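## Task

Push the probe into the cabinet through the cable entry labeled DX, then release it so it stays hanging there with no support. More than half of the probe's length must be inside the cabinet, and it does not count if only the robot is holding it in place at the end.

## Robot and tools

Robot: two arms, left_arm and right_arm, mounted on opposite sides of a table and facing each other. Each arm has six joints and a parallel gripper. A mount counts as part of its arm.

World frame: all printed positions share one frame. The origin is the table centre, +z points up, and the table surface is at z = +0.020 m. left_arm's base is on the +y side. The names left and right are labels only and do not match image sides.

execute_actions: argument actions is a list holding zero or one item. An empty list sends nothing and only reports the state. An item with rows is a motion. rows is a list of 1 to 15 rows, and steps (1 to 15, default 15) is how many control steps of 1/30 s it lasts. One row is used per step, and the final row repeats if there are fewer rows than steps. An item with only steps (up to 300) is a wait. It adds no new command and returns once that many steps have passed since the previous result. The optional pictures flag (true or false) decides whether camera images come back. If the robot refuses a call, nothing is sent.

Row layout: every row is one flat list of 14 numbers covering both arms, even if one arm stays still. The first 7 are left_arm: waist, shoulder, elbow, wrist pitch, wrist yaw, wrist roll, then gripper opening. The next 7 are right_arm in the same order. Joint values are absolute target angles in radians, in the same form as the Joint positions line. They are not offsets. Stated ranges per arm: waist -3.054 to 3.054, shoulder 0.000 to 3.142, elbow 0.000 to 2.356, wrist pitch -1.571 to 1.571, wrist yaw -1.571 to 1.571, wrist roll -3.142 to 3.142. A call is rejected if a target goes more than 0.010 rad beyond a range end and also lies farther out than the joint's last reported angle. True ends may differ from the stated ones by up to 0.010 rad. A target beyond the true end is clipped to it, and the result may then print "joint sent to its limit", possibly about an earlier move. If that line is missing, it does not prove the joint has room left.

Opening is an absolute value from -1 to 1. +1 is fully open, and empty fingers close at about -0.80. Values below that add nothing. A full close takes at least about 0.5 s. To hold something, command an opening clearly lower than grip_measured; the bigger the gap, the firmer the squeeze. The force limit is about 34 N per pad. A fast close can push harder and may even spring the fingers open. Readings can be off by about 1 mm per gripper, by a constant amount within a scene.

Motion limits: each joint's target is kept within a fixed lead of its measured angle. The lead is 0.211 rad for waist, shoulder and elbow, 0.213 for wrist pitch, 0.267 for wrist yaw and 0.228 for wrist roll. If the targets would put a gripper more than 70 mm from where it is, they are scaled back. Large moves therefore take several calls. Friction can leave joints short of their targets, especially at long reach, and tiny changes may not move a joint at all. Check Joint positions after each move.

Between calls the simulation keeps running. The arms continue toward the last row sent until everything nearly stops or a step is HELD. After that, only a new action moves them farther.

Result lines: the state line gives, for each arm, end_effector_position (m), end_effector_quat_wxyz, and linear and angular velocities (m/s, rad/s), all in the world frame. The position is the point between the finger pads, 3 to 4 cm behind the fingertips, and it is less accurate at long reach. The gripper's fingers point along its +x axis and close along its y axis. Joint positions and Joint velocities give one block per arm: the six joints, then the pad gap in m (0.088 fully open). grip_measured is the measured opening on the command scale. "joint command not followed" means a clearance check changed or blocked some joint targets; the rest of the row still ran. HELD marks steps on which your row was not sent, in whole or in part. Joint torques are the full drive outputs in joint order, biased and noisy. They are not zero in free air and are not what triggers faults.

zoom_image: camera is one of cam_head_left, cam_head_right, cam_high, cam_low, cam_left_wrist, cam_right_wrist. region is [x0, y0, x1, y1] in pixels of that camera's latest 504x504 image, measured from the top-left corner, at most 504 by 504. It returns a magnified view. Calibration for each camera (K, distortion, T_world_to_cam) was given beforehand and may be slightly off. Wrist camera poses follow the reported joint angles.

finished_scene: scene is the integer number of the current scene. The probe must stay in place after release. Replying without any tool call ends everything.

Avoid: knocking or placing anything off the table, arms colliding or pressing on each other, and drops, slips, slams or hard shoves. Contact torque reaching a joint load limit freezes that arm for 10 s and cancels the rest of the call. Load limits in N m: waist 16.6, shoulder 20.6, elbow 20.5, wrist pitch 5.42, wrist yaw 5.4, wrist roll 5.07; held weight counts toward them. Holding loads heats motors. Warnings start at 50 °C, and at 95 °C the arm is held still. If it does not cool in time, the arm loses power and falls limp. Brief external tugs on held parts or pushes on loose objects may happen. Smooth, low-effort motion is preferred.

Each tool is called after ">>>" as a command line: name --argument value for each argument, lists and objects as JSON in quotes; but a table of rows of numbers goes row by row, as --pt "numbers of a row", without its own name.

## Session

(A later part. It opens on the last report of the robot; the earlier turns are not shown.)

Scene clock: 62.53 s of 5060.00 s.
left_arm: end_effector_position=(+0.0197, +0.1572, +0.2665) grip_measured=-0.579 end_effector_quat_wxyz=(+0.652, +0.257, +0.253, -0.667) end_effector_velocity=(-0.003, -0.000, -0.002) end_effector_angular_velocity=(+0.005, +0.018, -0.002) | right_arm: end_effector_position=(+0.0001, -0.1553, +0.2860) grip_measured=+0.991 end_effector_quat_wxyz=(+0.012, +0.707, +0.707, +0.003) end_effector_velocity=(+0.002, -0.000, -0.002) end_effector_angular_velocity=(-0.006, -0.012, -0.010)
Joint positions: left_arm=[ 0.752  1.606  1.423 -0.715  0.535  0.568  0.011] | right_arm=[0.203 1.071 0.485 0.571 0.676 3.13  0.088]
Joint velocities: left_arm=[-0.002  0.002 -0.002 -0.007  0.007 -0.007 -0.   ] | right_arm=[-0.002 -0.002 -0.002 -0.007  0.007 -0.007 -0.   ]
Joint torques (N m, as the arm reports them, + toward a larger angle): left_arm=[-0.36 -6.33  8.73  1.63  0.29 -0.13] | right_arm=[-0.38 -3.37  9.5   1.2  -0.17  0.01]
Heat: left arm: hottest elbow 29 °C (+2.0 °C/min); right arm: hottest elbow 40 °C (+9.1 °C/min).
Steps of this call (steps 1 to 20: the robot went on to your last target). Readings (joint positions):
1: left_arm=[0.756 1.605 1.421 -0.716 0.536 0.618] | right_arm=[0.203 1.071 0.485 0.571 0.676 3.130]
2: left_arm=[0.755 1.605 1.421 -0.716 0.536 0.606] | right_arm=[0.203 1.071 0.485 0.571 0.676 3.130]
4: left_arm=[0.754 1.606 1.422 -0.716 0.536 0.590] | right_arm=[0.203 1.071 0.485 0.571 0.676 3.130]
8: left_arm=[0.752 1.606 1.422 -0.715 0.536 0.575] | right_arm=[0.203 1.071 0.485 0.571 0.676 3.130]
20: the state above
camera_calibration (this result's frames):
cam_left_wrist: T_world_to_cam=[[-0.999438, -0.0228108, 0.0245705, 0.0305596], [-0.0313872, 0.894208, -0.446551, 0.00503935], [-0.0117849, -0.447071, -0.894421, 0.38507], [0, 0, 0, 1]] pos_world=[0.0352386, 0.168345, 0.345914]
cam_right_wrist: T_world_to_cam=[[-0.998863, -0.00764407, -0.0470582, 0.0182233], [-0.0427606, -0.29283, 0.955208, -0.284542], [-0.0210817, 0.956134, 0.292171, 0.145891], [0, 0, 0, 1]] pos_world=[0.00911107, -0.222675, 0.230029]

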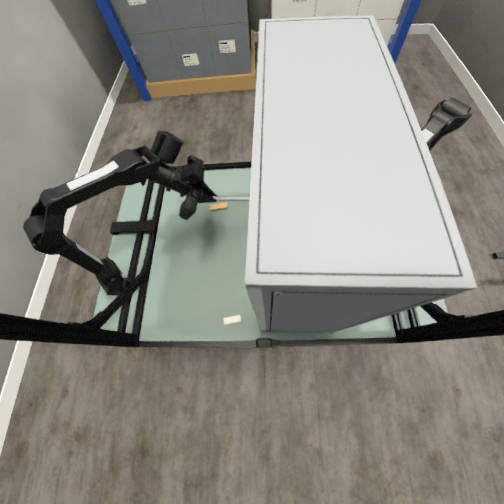

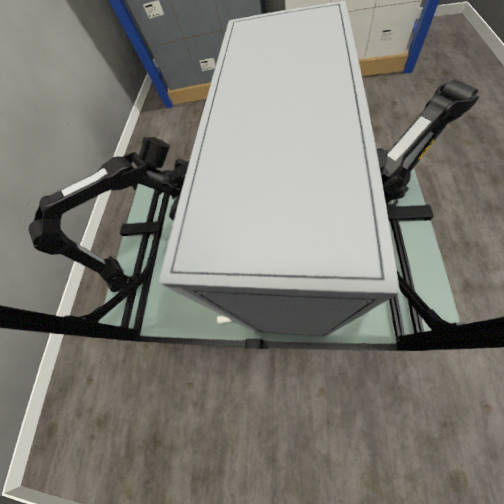

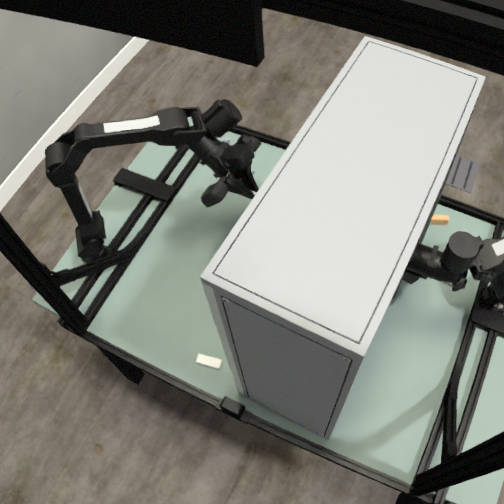

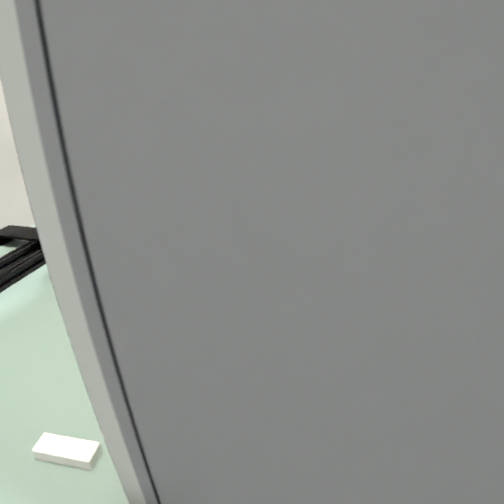

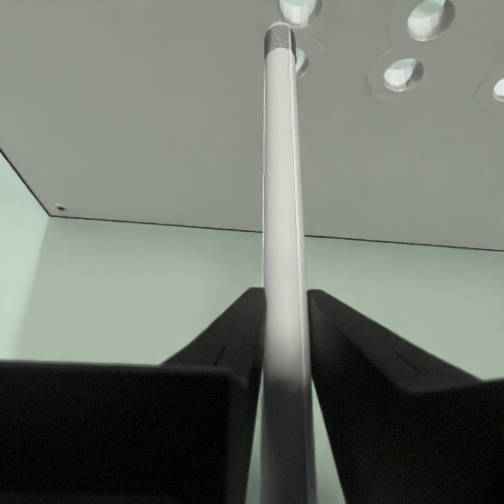

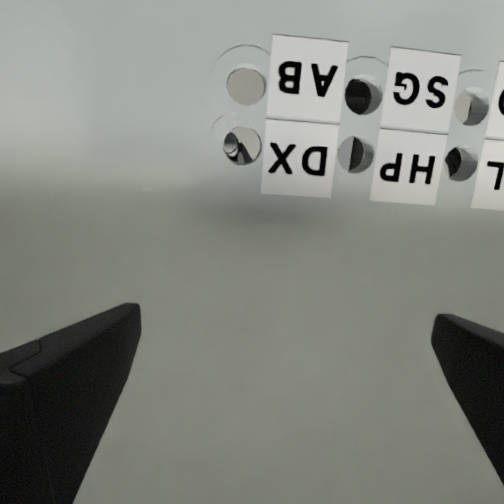

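>>> execute_actions --actions '[{"rows":[[0.731,1.615,1.442,-0.711,0.535,0.562,-1,0.2,1.07,0.5,0.57,0.67,3.13,1]],"steps":8}]' --pictures false

>>> execute_actions --actions '[{"rows":[[0.721,1.628,1.455,-0.706,0.528,0.553,-1,0.2,1.07,0.5,0.57,0.67,3.13,1],[0.721,1.628,1.455,-0.706,0.528,0.553,-1,0.2,1.07,0.5,0.57,0.67,3.13,1],[0.711,1.641,1.468,-0.701,0.522,0.544,-1,0.2,1.07,0.5,0.57,0.67,3.13,1],[0.711,1.641,1.468,-0.701,0.522,0.544,-1,0.2,1.07,0.5,0.57,0.67,3.13,1],[0.701,1.654,1.481,-0.697,0.516,0.535,-1,0.2,1.07,0.5,0.57,0.67,3.13,1],[0.701,1.654,1.481,-0.697,0.516,0.535,-1,0.2,1.07,0.5,0.57,0.67,3.13,1],[0.691,1.667,1.494,-0.693,0.509,0.527,-1,0.2,1.07,0.5,0.57,0.67,3.13,1],[0.682,1.68,1.508,-0.689,0.503,0.518,-1,0.2,1.07,0.5,0.57,0.67,3.13,1],[0.672,1.694,1.522,-0.686,0.497,0.51,-1,0.2,1.07,0.5,0.57,0.67,3.13,1]]}]'

Scene clock: 77.23 s of 5060.00 s.
left_arm: end_effector_position=(+0.0145, +0.1531, +0.2671) grip_measured=-0.579 end_effector_quat_wxyz=(+0.647, +0.260, +0.250, -0.672) end_effector_velocity=(-0.002, -0.001, -0.000) end_effector_angular_velocity=(+0.013, -0.017, -0.003) | right_arm: end_effector_position=(+0.0000, -0.1551, +0.2869) grip_measured=+0.991 end_effector_quat_wxyz=(+0.011, +0.707, +0.707, +0.003) end_effector_velocity=(+0.000, -0.000, -0.002) end_effector_angular_velocity=(-0.006, -0.012, +0.005)
Joint positions: left_arm=[ 0.735  1.608  1.427 -0.715  0.534  0.567  0.011] | right_arm=[0.203 1.071 0.488 0.571 0.676 3.13  0.088]
Joint velocities: left_arm=[-0.012 -0.002  0.002 -0.007 -0.022  0.007 -0.   ] | right_arm=[-0.002 -0.002 -0.002 -0.007 -0.007 -0.007 -0.   ]
Joint torques (N m, as the arm reports them, + toward a larger angle): left_arm=[-0.04 -6.6   8.56  1.61  0.34 -0.1 ] | right_arm=[-0.32 -3.38  9.19  1.23 -0.17  0.  ]
Heat: left arm: hottest elbow 31 °C (+2.0 °C/min); right arm: hottest elbow 41 °C (+7.1 °C/min).
Steps of this call (steps 1 to 15: the robot went on to your last target; steps 16 to 433: nothing new was sent; steps 434 to 441: all 8 steps of this action). Readings (joint positions):
434: left_arm=[0.750 1.608 1.425 -0.715 0.535 0.567] | right_arm=[0.203 1.071 0.487 0.571 0.676 3.130]
435: left_arm=[0.748 1.608 1.425 -0.715 0.534 0.567] | right_arm=[0.203 1.071 0.488 0.571 0.676 3.130]
437: left_arm=[0.741 1.608 1.425 -0.715 0.534 0.567] | right_arm=[0.203 1.071 0.488 0.571 0.676 3.130]
441: the state above

Scene clock: 77.73 s of 5060.00 s.
left_arm: end_effector_position=(+0.0121, +0.1252, +0.2666) grip_measured=-0.579 end_effector_quat_wxyz=(+0.646, +0.260, +0.250, -0.673) end_effector_velocity=(+0.002, -0.016, -0.005) end_effector_angular_velocity=(+0.006, +0.009, +0.012) | right_arm: end_effector_position=(+0.0000, -0.1551, +0.2869) grip_measured=+0.991 end_effector_quat_wxyz=(+0.011, +0.707, +0.707, +0.003) end_effector_velocity=(+0.000, -0.000, -0.002) end_effector_angular_velocity=(-0.006, -0.041, +0.005)
Joint positions: left_arm=[ 0.677  1.681  1.5   -0.692  0.501  0.519  0.011] | right_arm=[0.203 1.071 0.488 0.571 0.676 3.13  0.088]
Joint velocities: left_arm=[-0.027  0.051  0.037  0.022 -0.022 -0.037 -0.   ] | right_arm=[-0.002 -0.002 -0.002 -0.007 -0.007 -0.037 -0.   ]
Joint torques (N m, as the arm reports them, + toward a larger angle): left_arm=[-0.15 -7.23  8.98  1.67  0.27 -0.1 ] | right_arm=[-0.33 -3.36  9.17  1.23 -0.17  0.01]
Heat: left arm: hottest elbow 31 °C (+2.0 °C/min); right arm: hottest elbow 41 °C (+7.0 °C/min).
Steps of this call (steps 1 to 15: all 15 steps of this action). Readings (joint positions):
1: left_arm=[0.734 1.609 1.428 -0.715 0.533 0.566] | right_arm=[0.203 1.071 0.488 0.571 0.676 3.130]
2: left_arm=[0.733 1.611 1.431 -0.713 0.532 0.564] | right_arm=[0.203 1.071 0.488 0.571 0.676 3.130]
4: left_arm=[0.727 1.618 1.440 -0.710 0.528 0.558] | right_arm=[0.203 1.071 0.488 0.571 0.676 3.130]
8: left_arm=[0.708 1.642 1.464 -0.703 0.517 0.542] | right_arm=[0.203 1.071 0.488 0.571 0.676 3.130]
15: the state above
camera_calibration (this result's frames):
cam_left_wrist: T_world_to_cam=[[-0.999711, -0.00297697, 0.0238625, 0.019986], [-0.0133324, 0.89445, -0.446968, 0.0334037], [-0.0200132, -0.447157, -0.894231, 0.370834], [0, 0, 0, 1]] pos_world=[0.0278471, 0.136003, 0.346065]
cam_right_wrist: T_world_to_cam=[[-0.998918, -0.00757501, -0.0458744, 0.0178723], [-0.041618, -0.294249, 0.954822, -0.28545], [-0.0207313, 0.955699, 0.293616, 0.144951], [0, 0, 0, 1]] pos_world=[0.0089781, -0.222388, 0.230814]

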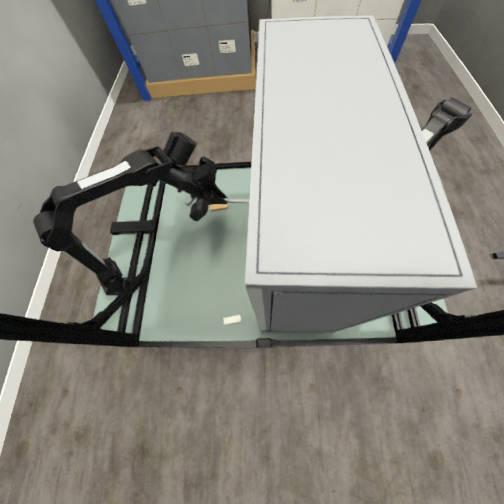

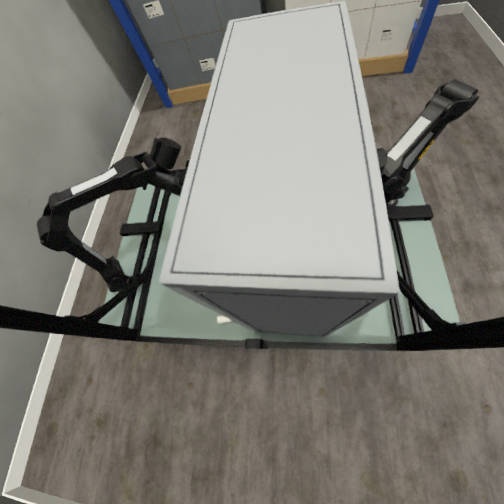

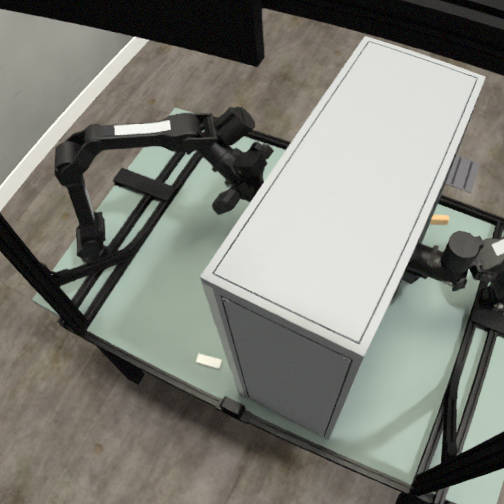

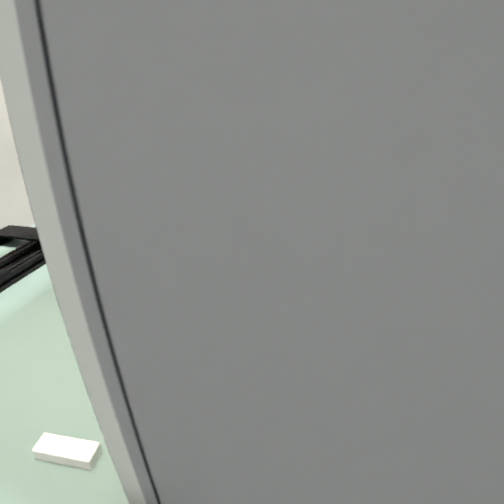

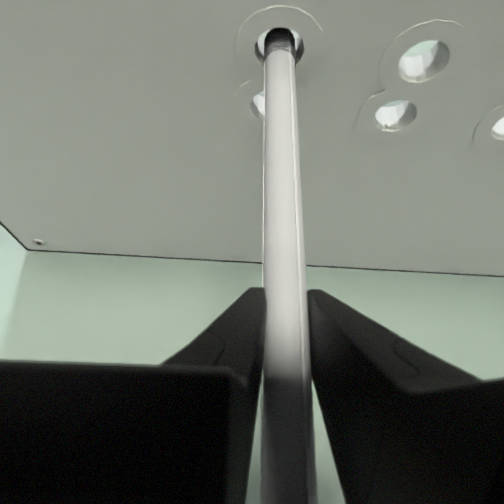

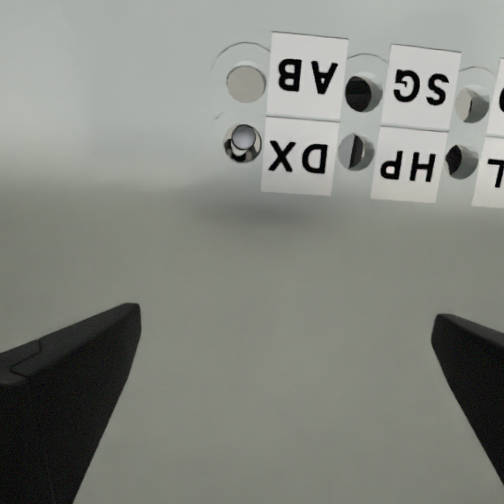

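>>> execute_actions --actions '[{"rows":[[0.621,1.781,1.62,-0.676,0.463,0.464,-1,0.2,1.07,0.5,0.57,0.67,3.13,1]],"steps":8}]' --pictures false

>>> execute_actions --actions '[{"rows":[[0.576,1.875,1.736,-0.681,0.432,0.425,-1,0.2,1.07,0.5,0.57,0.67,3.13,1]],"steps":8}]' --pictures false

>>> execute_actions --actions '[{"rows":[[0.537,1.976,1.87,-0.7,0.405,0.393,-1,0.2,1.07,0.5,0.57,0.67,3.13,1]]}]'

Scene clock: 96.70 s of 5060.00 s.
left_arm: end_effector_position=(+0.0104, +0.0956, +0.2669) grip_measured=-0.579 end_effector_quat_wxyz=(+0.645, +0.259, +0.249, -0.674) end_effector_velocity=(+0.007, -0.022, -0.007) end_effector_angular_velocity=(+0.017, +0.018, +0.017) | right_arm: end_effector_position=(-0.0000, -0.1549, +0.2879) grip_measured=+0.991 end_effector_quat_wxyz=(+0.009, +0.707, +0.707, +0.004) end_effector_velocity=(-0.000, +0.000, -0.002) end_effector_angular_velocity=(-0.013, -0.018, +0.005)
Joint positions: left_arm=[ 0.625  1.765  1.593 -0.68   0.469  0.475  0.011] | right_arm=[0.202 1.071 0.49  0.571 0.675 3.13  0.088]
Joint velocities: left_arm=[-0.022  0.09   0.09  -0.007 -0.022 -0.037 -0.   ] | right_arm=[-0.002 -0.002  0.002 -0.022 -0.007 -0.007 -0.   ]
Joint torques (N m, as the arm reports them, + toward a larger angle): left_arm=[ 0.   -7.95  8.97  1.58  0.15 -0.13] | right_arm=[-0.26 -3.36  8.9   1.24 -0.15  0.  ]
Heat: left arm: hottest elbow 32 °C (+1.0 °C/min); right arm: hottest elbow 41 °C (+4.0 °C/min).
Steps of this call (steps 1 to 15: the robot went on to your last target; steps 16 to 561: nothing new was sent; steps 562 to 569: all 8 steps of this action). Readings (joint positions):
562: left_arm=[0.672 1.697 1.520 -0.695 0.492 0.508] | right_arm=[0.202 1.071 0.490 0.571 0.675 3.130]
563: left_arm=[0.664 1.711 1.541 -0.689 0.485 0.498] | right_arm=[0.202 1.071 0.490 0.571 0.675 3.130]
565: left_arm=[0.642 1.739 1.572 -0.681 0.477 0.486] | right_arm=[0.202 1.071 0.490 0.571 0.675 3.130]
569: the state above

Scene clock: 96.97 s of 5060.00 s.
left_arm: end_effector_position=(+0.0099, +0.0659, +0.2668) grip_measured=-0.579 end_effector_quat_wxyz=(+0.646, +0.259, +0.249, -0.673) end_effector_velocity=(+0.011, -0.025, -0.012) end_effector_angular_velocity=(+0.034, +0.012, +0.062) | right_arm: end_effector_position=(-0.0000, -0.1549, +0.2879) grip_measured=+0.991 end_effector_quat_wxyz=(+0.009, +0.707, +0.707, +0.004) end_effector_velocity=(-0.001, +0.000, -0.002) end_effector_angular_velocity=(-0.006, -0.026, +0.015)
Joint positions: left_arm=[ 0.58   1.857  1.705 -0.681  0.437  0.436  0.011] | right_arm=[0.202 1.071 0.49  0.571 0.675 3.13  0.088]
Joint velocities: left_arm=[-0.027  0.105  0.105 -0.007 -0.066 -0.066 -0.   ] | right_arm=[-0.007 -0.002 -0.002 -0.007 -0.022 -0.022 -0.   ]
Joint torques (N m, as the arm reports them, + toward a larger angle): left_arm=[ 0.28 -8.92  9.07  1.47  0.2  -0.1 ] | right_arm=[-0.27 -3.4   8.88  1.24 -0.15  0.  ]
Heat: left arm: hottest elbow 32 °C (+2.0 °C/min); right arm: hottest elbow 41 °C (+4.0 °C/min).
Steps of this call (steps 1 to 8: all 8 steps of this action). Readings (joint positions):
1: left_arm=[0.623 1.777 1.610 -0.688 0.464 0.468] | right_arm=[0.202 1.071 0.490 0.571 0.675 3.130]
2: left_arm=[0.616 1.795 1.638 -0.686 0.454 0.458] | right_arm=[0.202 1.071 0.490 0.571 0.675 3.130]
4: left_arm=[0.597 1.827 1.677 -0.682 0.447 0.447] | right_arm=[0.202 1.071 0.490 0.571 0.675 3.130]
8: the state above

Scene clock: 97.47 s of 5060.00 s.
left_arm: end_effector_position=(+0.0108, +0.0341, +0.2696) grip_measured=-0.579 end_effector_quat_wxyz=(+0.649, +0.258, +0.246, -0.672) end_effector_velocity=(+0.003, -0.001, +0.012) end_effector_angular_velocity=(-0.020, -0.013, +0.012) | right_arm: end_effector_position=(+0.0001, -0.1549, +0.2879) grip_measured=+0.991 end_effector_quat_wxyz=(+0.009, +0.707, +0.707, +0.004) end_effector_velocity=(+0.002, -0.000, +0.001) end_effector_angular_velocity=(+0.006, -0.003, -0.010)
Joint positions: left_arm=[ 0.54   1.964  1.852 -0.699  0.406  0.399  0.011] | right_arm=[0.202 1.071 0.49  0.571 0.675 3.13  0.088]
Joint velocities: left_arm=[ 0.002 -0.002  0.032 -0.007 -0.007 -0.007 -0.   ] | right_arm=[-0.002 -0.002 -0.002  0.007  0.007 -0.007 -0.   ]
Joint torques (N m, as the arm reports them, + toward a larger angle): left_arm=[-0.18 -8.91  8.77  1.42  0.19 -0.15] | right_arm=[-0.31 -3.38  8.85  1.23 -0.15  0.  ]
Heat: left arm: hottest elbow 32 °C (+2.0 °C/min); right arm: hottest elbow 41 °C (+4.0 °C/min).
Steps of this call (steps 1 to 15: all 15 steps of this action). Readings (joint positions):
1: left_arm=[0.578 1.872 1.726 -0.695 0.432 0.429] | right_arm=[0.202 1.071 0.490 0.571 0.675 3.130]
2: left_arm=[0.572 1.892 1.758 -0.695 0.425 0.421] | right_arm=[0.202 1.071 0.490 0.571 0.675 3.130]
4: left_arm=[0.555 1.925 1.802 -0.695 0.419 0.412] | right_arm=[0.202 1.071 0.490 0.571 0.675 3.130]
8: left_arm=[0.540 1.957 1.836 -0.698 0.410 0.403] | right_arm=[0.202 1.071 0.490 0.571 0.675 3.130]
15: the state above
camera_calibration (this result's frames):
cam_left_wrist: T_world_to_cam=[[-0.999764, -0.00858456, 0.0199478, 0.0195436], [-0.0167296, 0.890127, -0.455405, 0.118633], [-0.0138467, -0.455631, -0.890061, 0.331867], [0, 0, 0, 1]] pos_world=[0.0261189, 0.0457785, 0.349018]
cam_right_wrist: T_world_to_cam=[[-0.998986, -0.00711331, -0.0444558, 0.0176332], [-0.0403624, -0.295937, 0.954354, -0.286425], [-0.0199447, 0.955181, 0.29535, 0.14385], [0, 0, 0, 1]] pos_world=[0.00892356, -0.222041, 0.231649]

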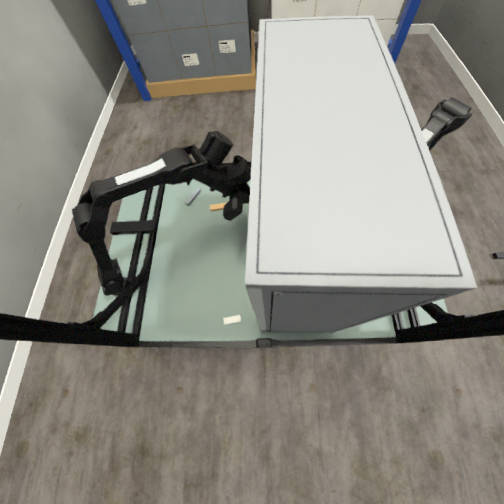

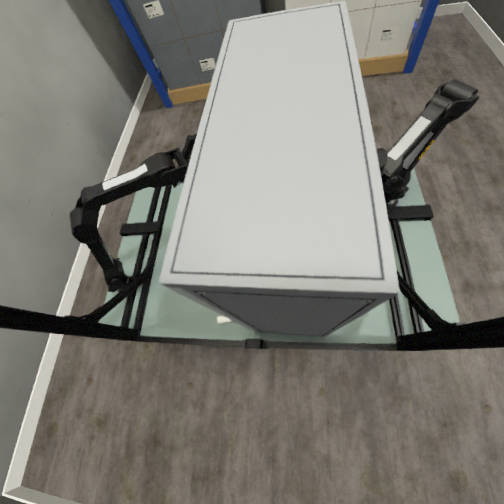

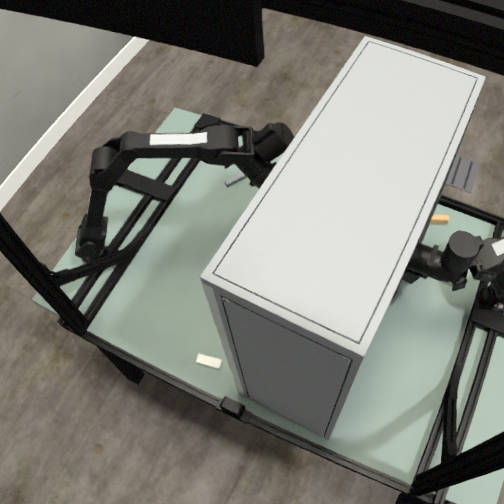

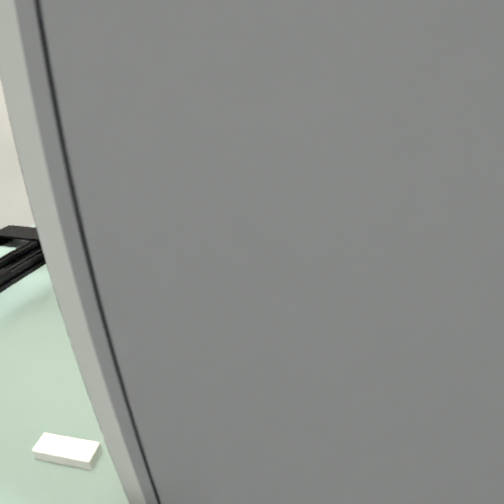

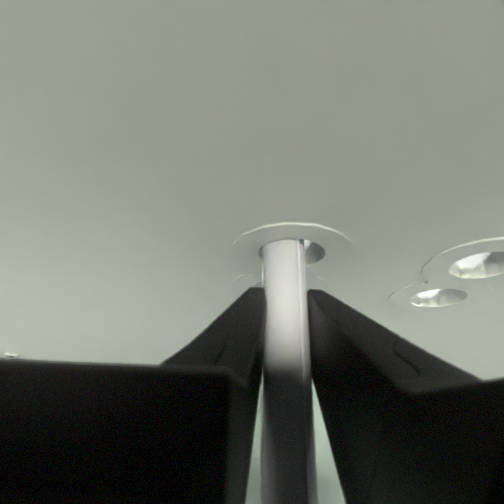

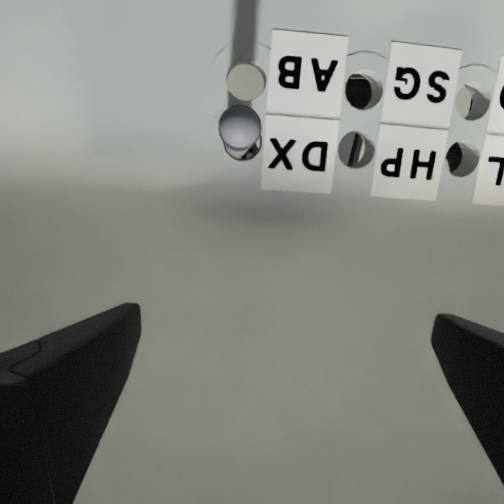

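>>> execute_actions --actions '[{"rows":[[0.537,1.976,1.87,-0.7,0.405,0.393,-1,0.207,1.137,0.262,0.867,0.679,3.13,0.3]]}]' --pictures false

>>> execute_actions --actions '[{"rows":[[0.537,1.976,1.87,-0.7,0.405,0.393,-1,0.028,1.423,0.452,0.979,0.498,3.13,0.3]]}]'

Scene clock: 117.57 s of 5060.00 s.
left_arm: end_effector_position=(+0.0110, +0.0331, +0.2688) grip_measured=-0.579 end_effector_quat_wxyz=(+0.649, +0.257, +0.247, -0.672) end_effector_velocity=(-0.001, +0.000, -0.004) end_effector_angular_velocity=(+0.019, -0.002, +0.013) | right_arm: end_effector_position=(+0.0104, -0.1686, +0.2371) grip_measured=+0.312 end_effector_quat_wxyz=(+0.002, +0.707, +0.707, +0.005) end_effector_velocity=(+0.002, -0.005, -0.013) end_effector_angular_velocity=(-0.017, -0.021, +0.020)
Joint positions: left_arm=[ 0.539  1.969  1.857 -0.7    0.406  0.397  0.011] | right_arm=[0.204 1.131 0.277 0.858 0.675 3.129 0.054]
Joint velocities: left_arm=[-0.007  0.002 -0.002 -0.007 -0.022 -0.007 -0.   ] | right_arm=[-0.002 -0.002 -0.046  0.022 -0.022 -0.007 -0.005]
Joint torques (N m, as the arm reports them, + toward a larger angle): left_arm=[-0.21 -9.45  8.57  1.48  0.2  -0.08] | right_arm=[ 0.3  -2.27  5.28  1.45  0.14  0.03]
Heat: left arm: hottest elbow 33 °C (+4.1 °C/min); right arm: hottest elbow 41 °C (+1.0 °C/min).
Steps of this call (steps 1 to 15: the robot went on to your last target; steps 16 to 588: nothing new was sent; steps 589 to 603: all 15 steps of this action). Readings (joint positions):
589: left_arm=[0.539 1.969 1.857 -0.700 0.406 0.397] | right_arm=[0.202 1.077 0.472 0.616 0.675 3.130]
590: left_arm=[0.539 1.969 1.857 -0.700 0.406 0.397] | right_arm=[0.202 1.083 0.438 0.673 0.675 3.130]
592: left_arm=[0.539 1.969 1.857 -0.700 0.406 0.397] | right_arm=[0.202 1.101 0.365 0.742 0.675 3.130]
596: left_arm=[0.539 1.969 1.857 -0.700 0.406 0.397] | right_arm=[0.203 1.131 0.289 0.820 0.675 3.129]
603: the state above

Scene clock: 118.07 s of 5060.00 s.
left_arm: end_effector_position=(+0.0111, +0.0331, +0.2686) grip_measured=-0.579 end_effector_quat_wxyz=(+0.649, +0.258, +0.247, -0.672) end_effector_velocity=(-0.002, -0.002, +0.004) end_effector_angular_velocity=(-0.013, +0.015, +0.007) | right_arm: end_effector_position=(+0.0114, -0.1068, +0.2340) grip_measured=+0.300 end_effector_quat_wxyz=(+0.005, +0.707, +0.707, +0.004) end_effector_velocity=(+0.000, +0.010, -0.001) end_effector_angular_velocity=(-0.002, -0.008, +0.010)
Joint positions: left_arm=[ 0.539  1.969  1.857 -0.7    0.406  0.397  0.011] | right_arm=[0.034 1.41  0.435 0.975 0.508 3.129 0.054]
Joint velocities: left_arm=[-0.002 -0.002  0.002  0.007  0.007 -0.022 -0.   ] | right_arm=[-0.027  0.037  0.027  0.007 -0.037 -0.007 -0.   ]
Joint torques (N m, as the arm reports them, + toward a larger angle): left_arm=[-0.18 -9.43  8.57  1.49  0.2  -0.08] | right_arm=[-0.27 -3.84  8.07  1.49 -0.19  0.03]
Heat: left arm: hottest elbow 33 °C (+4.0 °C/min); right arm: hottest elbow 41 °C (+1.0 °C/min).
Steps of this call (steps 1 to 15: all 15 steps of this action). Readings (joint positions):
1: left_arm=[0.539 1.969 1.857 -0.700 0.406 0.397] | right_arm=[0.187 1.154 0.288 0.878 0.649 3.130]
2: left_arm=[0.539 1.969 1.857 -0.700 0.406 0.397] | right_arm=[0.150 1.199 0.316 0.904 0.616 3.130]
4: left_arm=[0.539 1.969 1.857 -0.700 0.406 0.397] | right_arm=[0.093 1.292 0.379 0.938 0.569 3.129]
8: left_arm=[0.539 1.969 1.857 -0.700 0.406 0.397] | right_arm=[0.049 1.381 0.420 0.961 0.526 3.129]
15: the state above
camera_calibration (this result's frames):
cam_left_wrist: T_world_to_cam=[[-0.999724, -0.00940426, 0.0215445, 0.0194203], [-0.0181574, 0.891007, -0.453627, 0.118592], [-0.0149303, -0.453892, -0.890931, 0.330665], [0, 0, 0, 1]] pos_world=[0.0265051, 0.0446026, 0.347978]
cam_right_wrist: T_world_to_cam=[[-0.999225, -0.00678336, -0.0387792, 0.0256218], [-0.0348923, -0.303562, 0.952173, -0.22062], [-0.0182308, 0.952788, 0.30309, 0.112005], [0, 0, 0, 1]] pos_world=[0.0199459, -0.173515, 0.177115]

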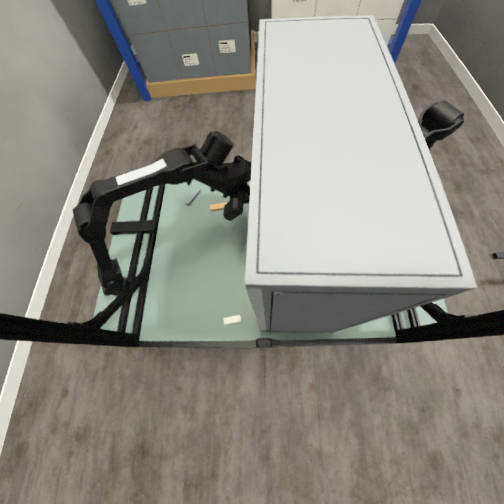

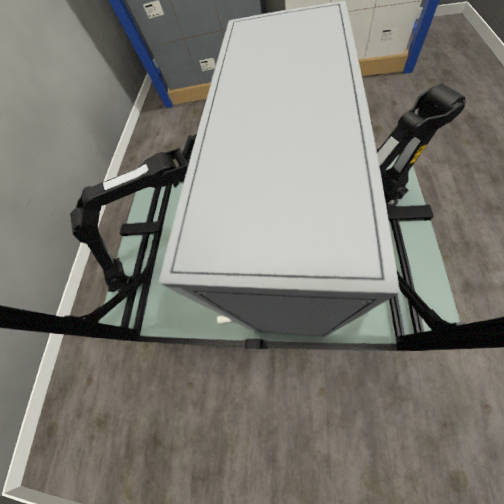

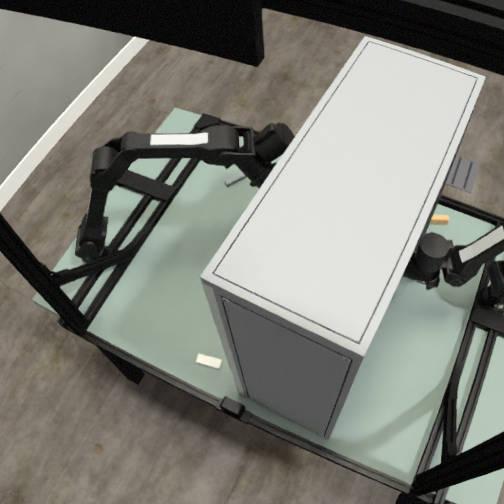

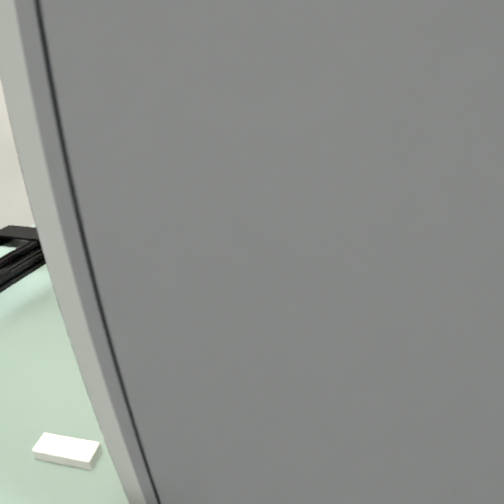

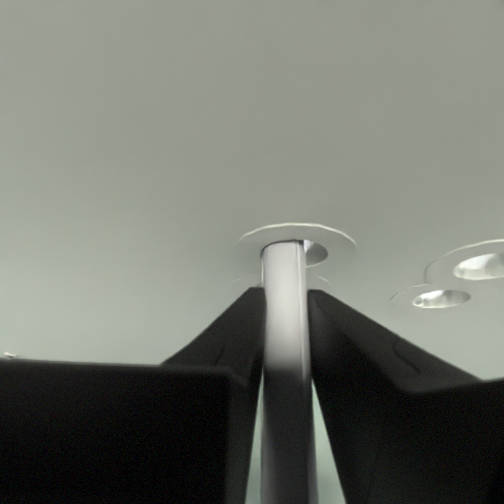

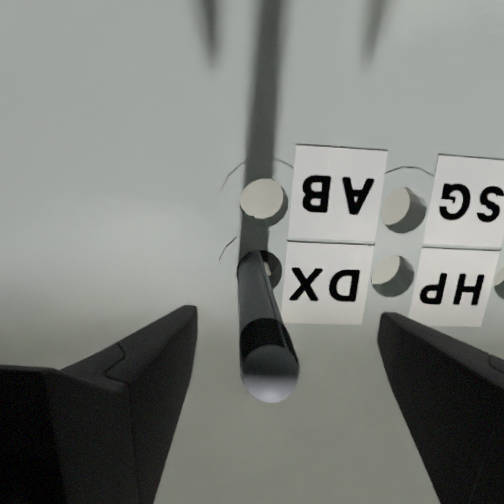

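Shift ~6 mm to +x and close.

>>> execute_actions --actions '[{"rows":[[0.537,1.976,1.87,-0.7,0.405,0.393,-1,0.011,1.423,0.452,0.979,0.498,3.13,-0.9]]}]'

Scene clock: 125.10 s of 5060.00 s.
left_arm: end_effector_position=(+0.0101, +0.0331, +0.2679) grip_measured=-0.579 end_effector_quat_wxyz=(+0.648, +0.257, +0.250, -0.672) end_effector_velocity=(+0.000, -0.001, -0.001) end_effector_angular_velocity=(+0.001, -0.000, +0.007) | right_arm: end_effector_position=(+0.0181, -0.1033, +0.2340) grip_measured=-0.566 end_effector_quat_wxyz=(+0.004, +0.714, +0.700, +0.004) end_effector_velocity=(-0.001, +0.001, -0.004) end_effector_angular_velocity=(-0.020, -0.018, +0.005)
Joint positions: left_arm=[ 0.537  1.97   1.858 -0.705  0.406  0.394  0.011] | right_arm=[0.012 1.416 0.439 0.977 0.503 3.129 0.011]
Joint velocities: left_arm=[-0.002  0.002 -0.002  0.007 -0.007 -0.007 -0.   ] | right_arm=[-0.002  0.002  0.002 -0.022 -0.007 -0.007 -0.   ]
Joint torques (N m, as the arm reports them, + toward a larger angle): left_arm=[ 0.02 -9.6   8.51  1.84  0.15  0.  ] | right_arm=[-0.11 -4.    8.09  1.44 -0.14  0.03]
Heat: left arm: hottest shoulder 33 °C (+4.0 °C/min); right arm: hottest elbow 41 °C (+1.0 °C/min).
Steps of this call (steps 1 to 15: the robot went on to your last target; steps 16 to 196: nothing new was sent; steps 197 to 211: all 15 steps of this action). Readings (joint positions):
197: left_arm=[0.539 1.970 1.858 -0.700 0.406 0.397] | right_arm=[0.030 1.416 0.439 0.977 0.503 3.129]
198: left_arm=[0.539 1.970 1.858 -0.700 0.406 0.397] | right_arm=[0.027 1.416 0.439 0.977 0.503 3.129]
200: left_arm=[0.539 1.970 1.858 -0.700 0.406 0.397] | right_arm=[0.020 1.416 0.439 0.977 0.503 3.129]
204: left_arm=[0.537 1.970 1.858 -0.704 0.409 0.395] | right_arm=[0.014 1.416 0.439 0.977 0.503 3.129]
211: the state above
camera_calibration (this result's frames):
cam_left_wrist: T_world_to_cam=[[-0.999611, -0.00974162, 0.0261177, 0.0172204], [-0.0204656, 0.892617, -0.45035, 0.117319], [-0.018926, -0.45071, -0.89247, 0.33044], [0, 0, 0, 1]] pos_world=[0.0258686, 0.0443795, 0.347292]
cam_right_wrist: T_world_to_cam=[[-0.999204, 0.0107771, -0.0384149, 0.0339959], [-0.0398734, -0.303544, 0.951983, -0.219235], [-0.00140106, 0.952756, 0.303732, 0.108365], [0, 0, 0, 1]] pos_world=[0.025379, -0.17016, 0.177099]

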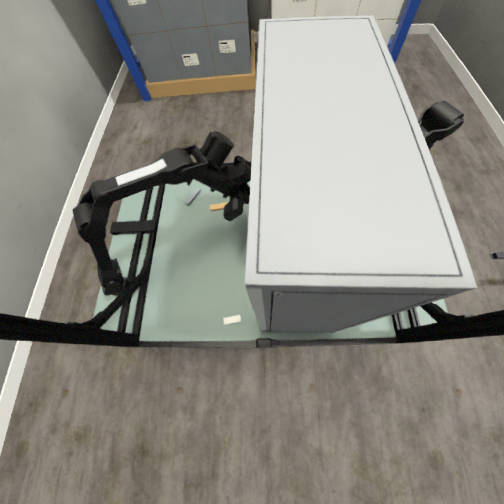

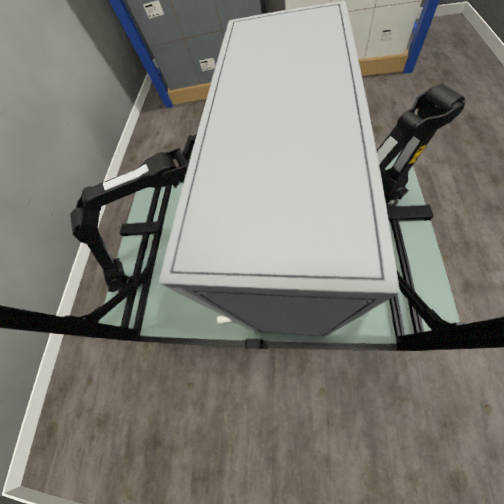

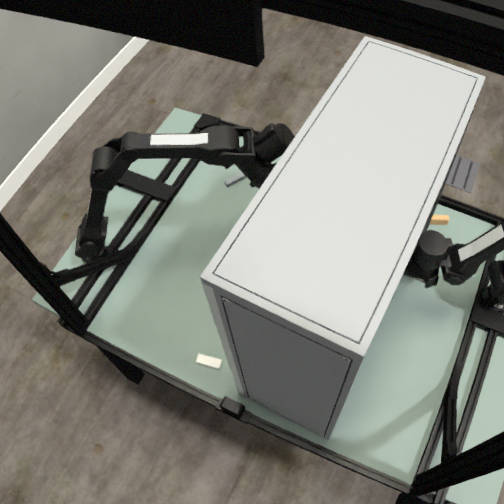

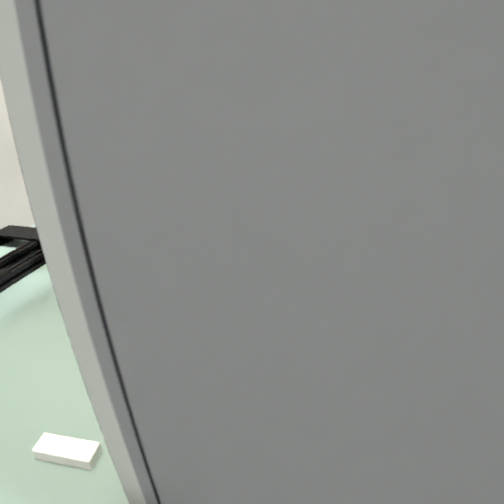

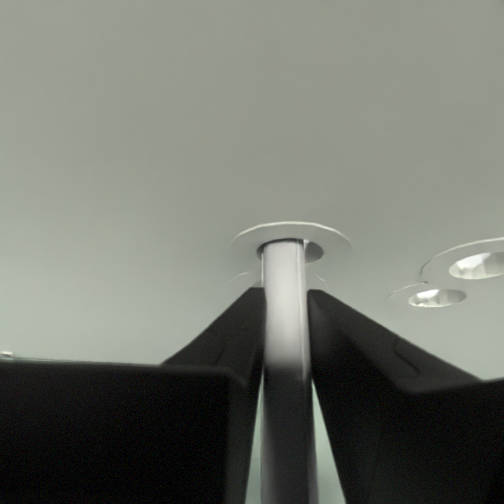

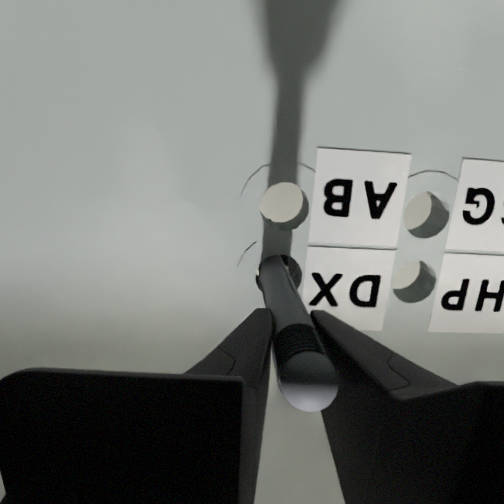

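>>> execute_actions --actions '[{"rows":[[0.537,1.976,1.87,-0.7,0.405,0.393,0.8,0.011,1.423,0.452,0.979,0.498,3.13,-0.9]],"steps":12}]' --pictures false

>>> execute_actions --actions '[{"rows":[[0.576,1.8,1.736,-0.7,0.432,0.425,0.8,0.095,1.27,0.335,0.94,0.588,3.13,-0.9]],"steps":8}]' --pictures false

>>> execute_actions --actions '[{"rows":[[0.62,1.7,1.62,-0.75,0.46,0.46,0.8,0.192,1.122,0.258,0.867,0.684,3.13,-0.9]]}]' --pictures false

>>> execute_actions --actions '[{"rows":[[0.62,1.7,1.62,-0.75,0.46,0.46,0.8,0.192,1.122,0.258,0.867,0.684,3.13,0.8]]}]' --pictures false

>>> execute_actions --actions '[{"steps":20}]'

Scene clock: 136.77 s of 5060.00 s.
left_arm: end_effector_position=(+0.0108, +0.0326, +0.2684) grip_measured=+0.386 end_effector_quat_wxyz=(+0.649, +0.257, +0.249, -0.671) end_effector_velocity=(-0.001, +0.001, +0.001) end_effector_angular_velocity=(+0.005, +0.013, +0.017) | right_arm: end_effector_position=(+0.0187, -0.1030, +0.2335) grip_measured=-0.567 end_effector_quat_wxyz=(+0.005, +0.715, +0.700, +0.004) end_effector_velocity=(-0.002, -0.000, -0.002) end_effector_angular_velocity=(-0.007, -0.011, +0.020)
Joint positions: left_arm=[ 0.538  1.971  1.859 -0.701  0.405  0.394  0.058] | right_arm=[0.011 1.418 0.439 0.977 0.504 3.13  0.011]
Joint velocities: left_arm=[-0.002 -0.002  0.002 -0.007 -0.007 -0.022  0.175] | right_arm=[-0.002 -0.002 -0.002 -0.007 -0.022 -0.007 -0.   ]
Joint torques (N m, as the arm reports them, + toward a larger angle): left_arm=[-0.04 -9.65  8.4   1.53  0.23  0.01] | right_arm=[ 0.01 -4.26  7.96  1.45 -0.18  0.02]
Heat: left arm: hottest shoulder 34 °C (+3.0 °C/min); right arm: hottest elbow 41 °C (+0.0 °C/min).
Steps of this call (steps 1 to 15: the robot went on to your last target; steps 16 to 338: nothing new was sent; steps 339 to 350: all 12 steps of this action). Readings (joint positions):
339: left_arm=[0.537 1.971 1.858 -0.706 0.405 0.394] | right_arm=[0.011 1.417 0.439 0.977 0.505 3.130]
340: left_arm=[0.537 1.971 1.858 -0.706 0.405 0.394] | right_arm=[0.011 1.417 0.439 0.977 0.505 3.130]
342: left_arm=[0.537 1.971 1.859 -0.703 0.405 0.394] | right_arm=[0.011 1.417 0.439 0.977 0.505 3.130]
346: left_arm=[0.538 1.971 1.859 -0.701 0.405 0.394] | right_arm=[0.011 1.418 0.439 0.977 0.504 3.130]
350: the state above

Scene clock: 137.03 s of 5060.00 s.
left_arm: end_effector_position=(+0.0079, +0.0645, +0.2995) grip_measured=+0.792 end_effector_quat_wxyz=(+0.660, +0.250, +0.224, -0.672) end_effector_velocity=(-0.016, +0.049, +0.134) end_effector_angular_velocity=(-0.264, -0.175, -0.022) | right_arm: end_effector_position=(+0.0162, -0.1328, +0.2335) grip_measured=-0.567 end_effector_quat_wxyz=(+0.005, +0.712, +0.702, +0.004) end_effector_velocity=(+0.008, -0.032, -0.008) end_effector_angular_velocity=(-0.023, -0.036, -0.029)
Joint positions: left_arm=[ 0.572  1.83   1.764 -0.7    0.427  0.416  0.078] | right_arm=[0.083 1.298 0.354 0.943 0.571 3.13  0.011]
Joint velocities: left_arm=[ 0.037 -0.315 -0.042  0.022  0.037  0.051  0.002] | right_arm=[ 0.066 -0.139 -0.1   -0.066  0.095 -0.022 -0.   ]
Joint torques (N m, as the arm reports them, + toward a larger angle): left_arm=[ 0.08 -9.29  4.88  1.57  0.28  0.2 ] | right_arm=[ 0.31 -5.29  5.49  1.44  0.22  0.02]
Heat: left arm: hottest shoulder 34 °C (+3.0 °C/min); right arm: hottest elbow 41 °C (+0.0 °C/min).
Steps of this call (steps 1 to 8: all 8 steps of this action). Readings (joint positions):
1: left_arm=[0.539 1.956 1.845 -0.693 0.408 0.395] | right_arm=[0.017 1.405 0.433 0.970 0.513 3.129]
2: left_arm=[0.543 1.935 1.819 -0.699 0.413 0.400] | right_arm=[0.034 1.381 0.415 0.960 0.527 3.129]
4: left_arm=[0.556 1.891 1.781 -0.708 0.420 0.408] | right_arm=[0.064 1.333 0.381 0.952 0.550 3.130]
8: the state above

Scene clock: 137.53 s of 5060.00 s.
left_arm: end_effector_position=(+0.0016, +0.1040, +0.2920) grip_measured=+0.800 end_effector_quat_wxyz=(+0.651, +0.256, +0.247, -0.671) end_effector_velocity=(-0.005, +0.007, -0.001) end_effector_angular_velocity=(+0.017, +0.011, +0.007) | right_arm: end_effector_position=(+0.0162, -0.1677, +0.2314) grip_measured=-0.567 end_effector_quat_wxyz=(+0.009, +0.713, +0.701, +0.004) end_effector_velocity=(+0.000, -0.005, -0.001) end_effector_angular_velocity=(-0.006, -0.012, +0.005)
Joint positions: left_arm=[ 0.616  1.718  1.631 -0.747  0.457  0.454  0.078] | right_arm=[0.187 1.138 0.265 0.864 0.675 3.13  0.011]
Joint velocities: left_arm=[-0.002 -0.022 -0.017 -0.022 -0.007 -0.007 -0.   ] | right_arm=[ 0.012 -0.027 -0.012 -0.022  0.007 -0.007 -0.   ]
Joint torques (N m, as the arm reports them, + toward a larger angle): left_arm=[  0.49 -10.38   5.84   1.31   0.33   0.19] | right_arm=[ 0.36 -4.49  5.98  1.58  0.24  0.02]
Heat: left arm: hottest shoulder 34 °C (+3.0 °C/min); right arm: hottest elbow 41 °C (+0.0 °C/min).
Steps of this call (steps 1 to 15: all 15 steps of this action). Readings (joint positions):
1: left_arm=[0.575 1.810 1.748 -0.695 0.433 0.423] | right_arm=[0.095 1.278 0.345 0.927 0.591 3.129]
2: left_arm=[0.582 1.787 1.722 -0.713 0.440 0.432] | right_arm=[0.118 1.246 0.327 0.911 0.613 3.129]
4: left_arm=[0.598 1.750 1.677 -0.736 0.448 0.441] | right_arm=[0.153 1.191 0.293 0.890 0.640 3.130]
8: left_arm=[0.615 1.726 1.645 -0.743 0.453 0.450] | right_arm=[0.177 1.153 0.272 0.871 0.665 3.130]
15: the state above

Scene clock: 138.03 s of 5060.00 s.
left_arm: end_effector_position=(+0.0011, +0.1046, +0.2921) grip_measured=+0.800 end_effector_quat_wxyz=(+0.650, +0.255, +0.248, -0.671) end_effector_velocity=(+0.003, +0.002, -0.005) end_effector_angular_velocity=(+0.026, -0.010, +0.027) | right_arm: end_effector_position=(+0.0165, -0.1685, +0.2338) grip_measured=+0.807 end_effector_quat_wxyz=(+0.004, +0.713, +0.701, +0.004) end_effector_velocity=(+0.004, +0.000, -0.004) end_effector_angular_velocity=(-0.017, -0.006, -0.015)
Joint positions: left_arm=[ 0.616  1.716  1.629 -0.749  0.458  0.454  0.078] | right_arm=[0.188 1.13  0.264 0.866 0.677 3.13  0.079]
Joint velocities: left_arm=[-0.002  0.002 -0.002 -0.007 -0.037 -0.007 -0.   ] | right_arm=[-0.007 -0.002 -0.002 -0.022  0.007  0.007  0.007]
Joint torques (N m, as the arm reports them, + toward a larger angle): left_arm=[  0.42 -10.14   5.91   1.29   0.33   0.19] | right_arm=[ 0.34 -3.8   5.88  1.35  0.23  0.01]
Heat: left arm: hottest shoulder 34 °C (+3.0 °C/min); right arm: hottest elbow 41 °C (+0.0 °C/min).
Steps of this call (steps 1 to 15: all 15 steps of this action). Readings (joint positions):
1: left_arm=[0.616 1.718 1.631 -0.748 0.457 0.454] | right_arm=[0.187 1.137 0.264 0.864 0.676 3.130]
2: left_arm=[0.616 1.717 1.631 -0.748 0.457 0.454] | right_arm=[0.187 1.136 0.264 0.863 0.676 3.130]
4: left_arm=[0.616 1.716 1.631 -0.748 0.458 0.454] | right_arm=[0.188 1.133 0.264 0.865 0.677 3.130]
8: left_arm=[0.616 1.716 1.630 -0.748 0.458 0.454] | right_arm=[0.188 1.130 0.264 0.866 0.677 3.130]
15: the state above

Scene clock: 138.70 s of 5060.00 s.
left_arm: end_effector_position=(+0.0011, +0.1046, +0.2923) grip_measured=+0.800 end_effector_quat_wxyz=(+0.650, +0.256, +0.247, -0.671) end_effector_velocity=(-0.003, +0.004, -0.001) end_effector_angular_velocity=(+0.017, -0.000, -0.002) | right_arm: end_effector_position=(+0.0164, -0.1686, +0.2337) grip_measured=+0.800 end_effector_quat_wxyz=(+0.004, +0.713, +0.701, +0.004) end_effector_velocity=(+0.002, -0.000, -0.002) end_effector_angular_velocity=(-0.006, -0.026, -0.010)
Joint positions: left_arm=[ 0.616  1.716  1.629 -0.749  0.458  0.455  0.078] | right_arm=[0.189 1.13  0.264 0.866 0.677 3.13  0.078]
Joint velocities: left_arm=[-0.002 -0.007 -0.002 -0.022 -0.007  0.007 -0.   ] | right_arm=[-0.002 -0.002 -0.002 -0.007  0.007 -0.022 -0.   ]
Joint torques (N m, as the arm reports them, + toward a larger angle): left_arm=[  0.44 -10.13   5.91   1.29   0.33   0.19] | right_arm=[ 0.32 -3.78  5.88  1.34  0.23  0.02]
Heat: left arm: hottest shoulder 34 °C (+3.0 °C/min); right arm: hottest elbow 41 °C (+0.0 °C/min).
Steps of this call (steps 1 to 15: the robot went on to your last target; steps 16 to 20: nothing new was sent). Readings (joint positions):
1: left_arm=[0.616 1.716 1.629 -0.749 0.458 0.454] | right_arm=[0.188 1.130 0.264 0.866 0.677 3.130]
2: left_arm=[0.616 1.716 1.629 -0.749 0.458 0.454] | right_arm=[0.188 1.130 0.264 0.866 0.677 3.130]
4: left_arm=[0.616 1.716 1.629 -0.749 0.458 0.454] | right_arm=[0.188 1.130 0.264 0.866 0.677 3.130]
8: left_arm=[0.616 1.716 1.629 -0.749 0.458 0.454] | right_arm=[0.189 1.130 0.264 0.866 0.677 3.130]
20: the state above
All arms were judged still, so your last target was given up. Only a new action makes them travel on or press farther. Fingers that are still opening or closing keep moving.
camera_calibration (this result's frames):
cam_left_wrist: T_world_to_cam=[[-0.999651, -0.0127551, 0.0231442, 0.00946501], [-0.0219164, 0.889504, -0.456402, 0.0663966], [-0.0147654, -0.456749, -0.889473, 0.383979], [0, 0, 0, 1]] pos_world=[0.0165865, 0.116443, 0.371623]
cam_right_wrist: T_world_to_cam=[[-0.999242, 0.00848922, -0.0379957, 0.0325612], [-0.038779, -0.303617, 0.952005, -0.238849], [-0.00345438, 0.952756, 0.303716, 0.170681], [0, 0, 0, 1]] pos_world=[0.0238638, -0.235412, 0.176784]

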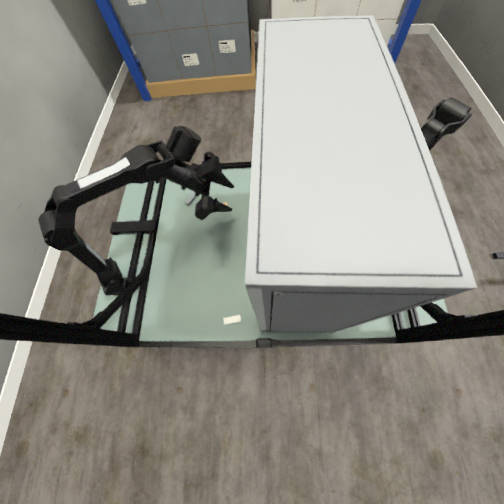

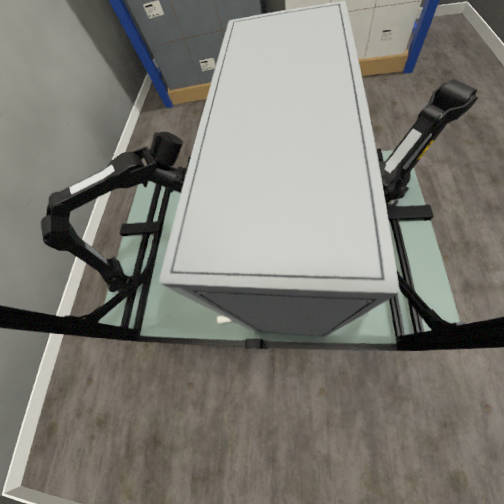

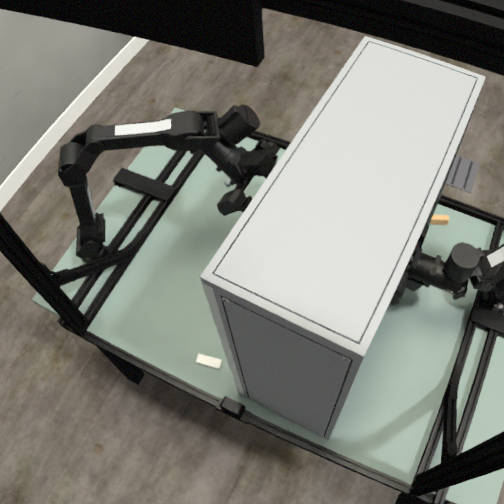

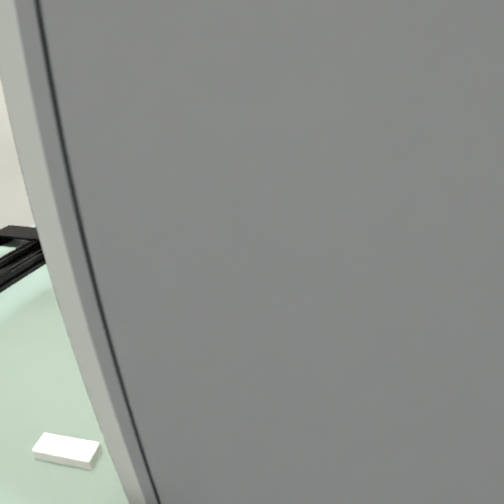

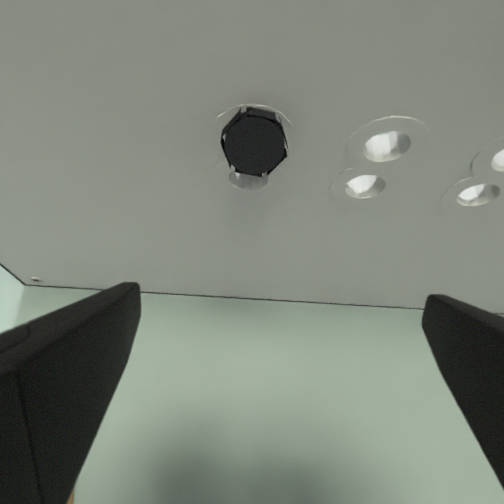

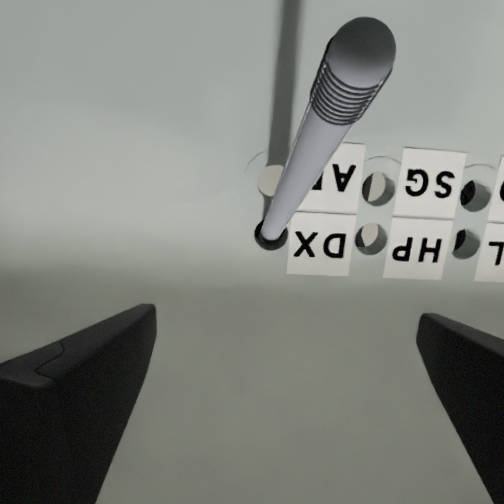

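>>> finished_scene --scene 2

The scene is finished: the task was done.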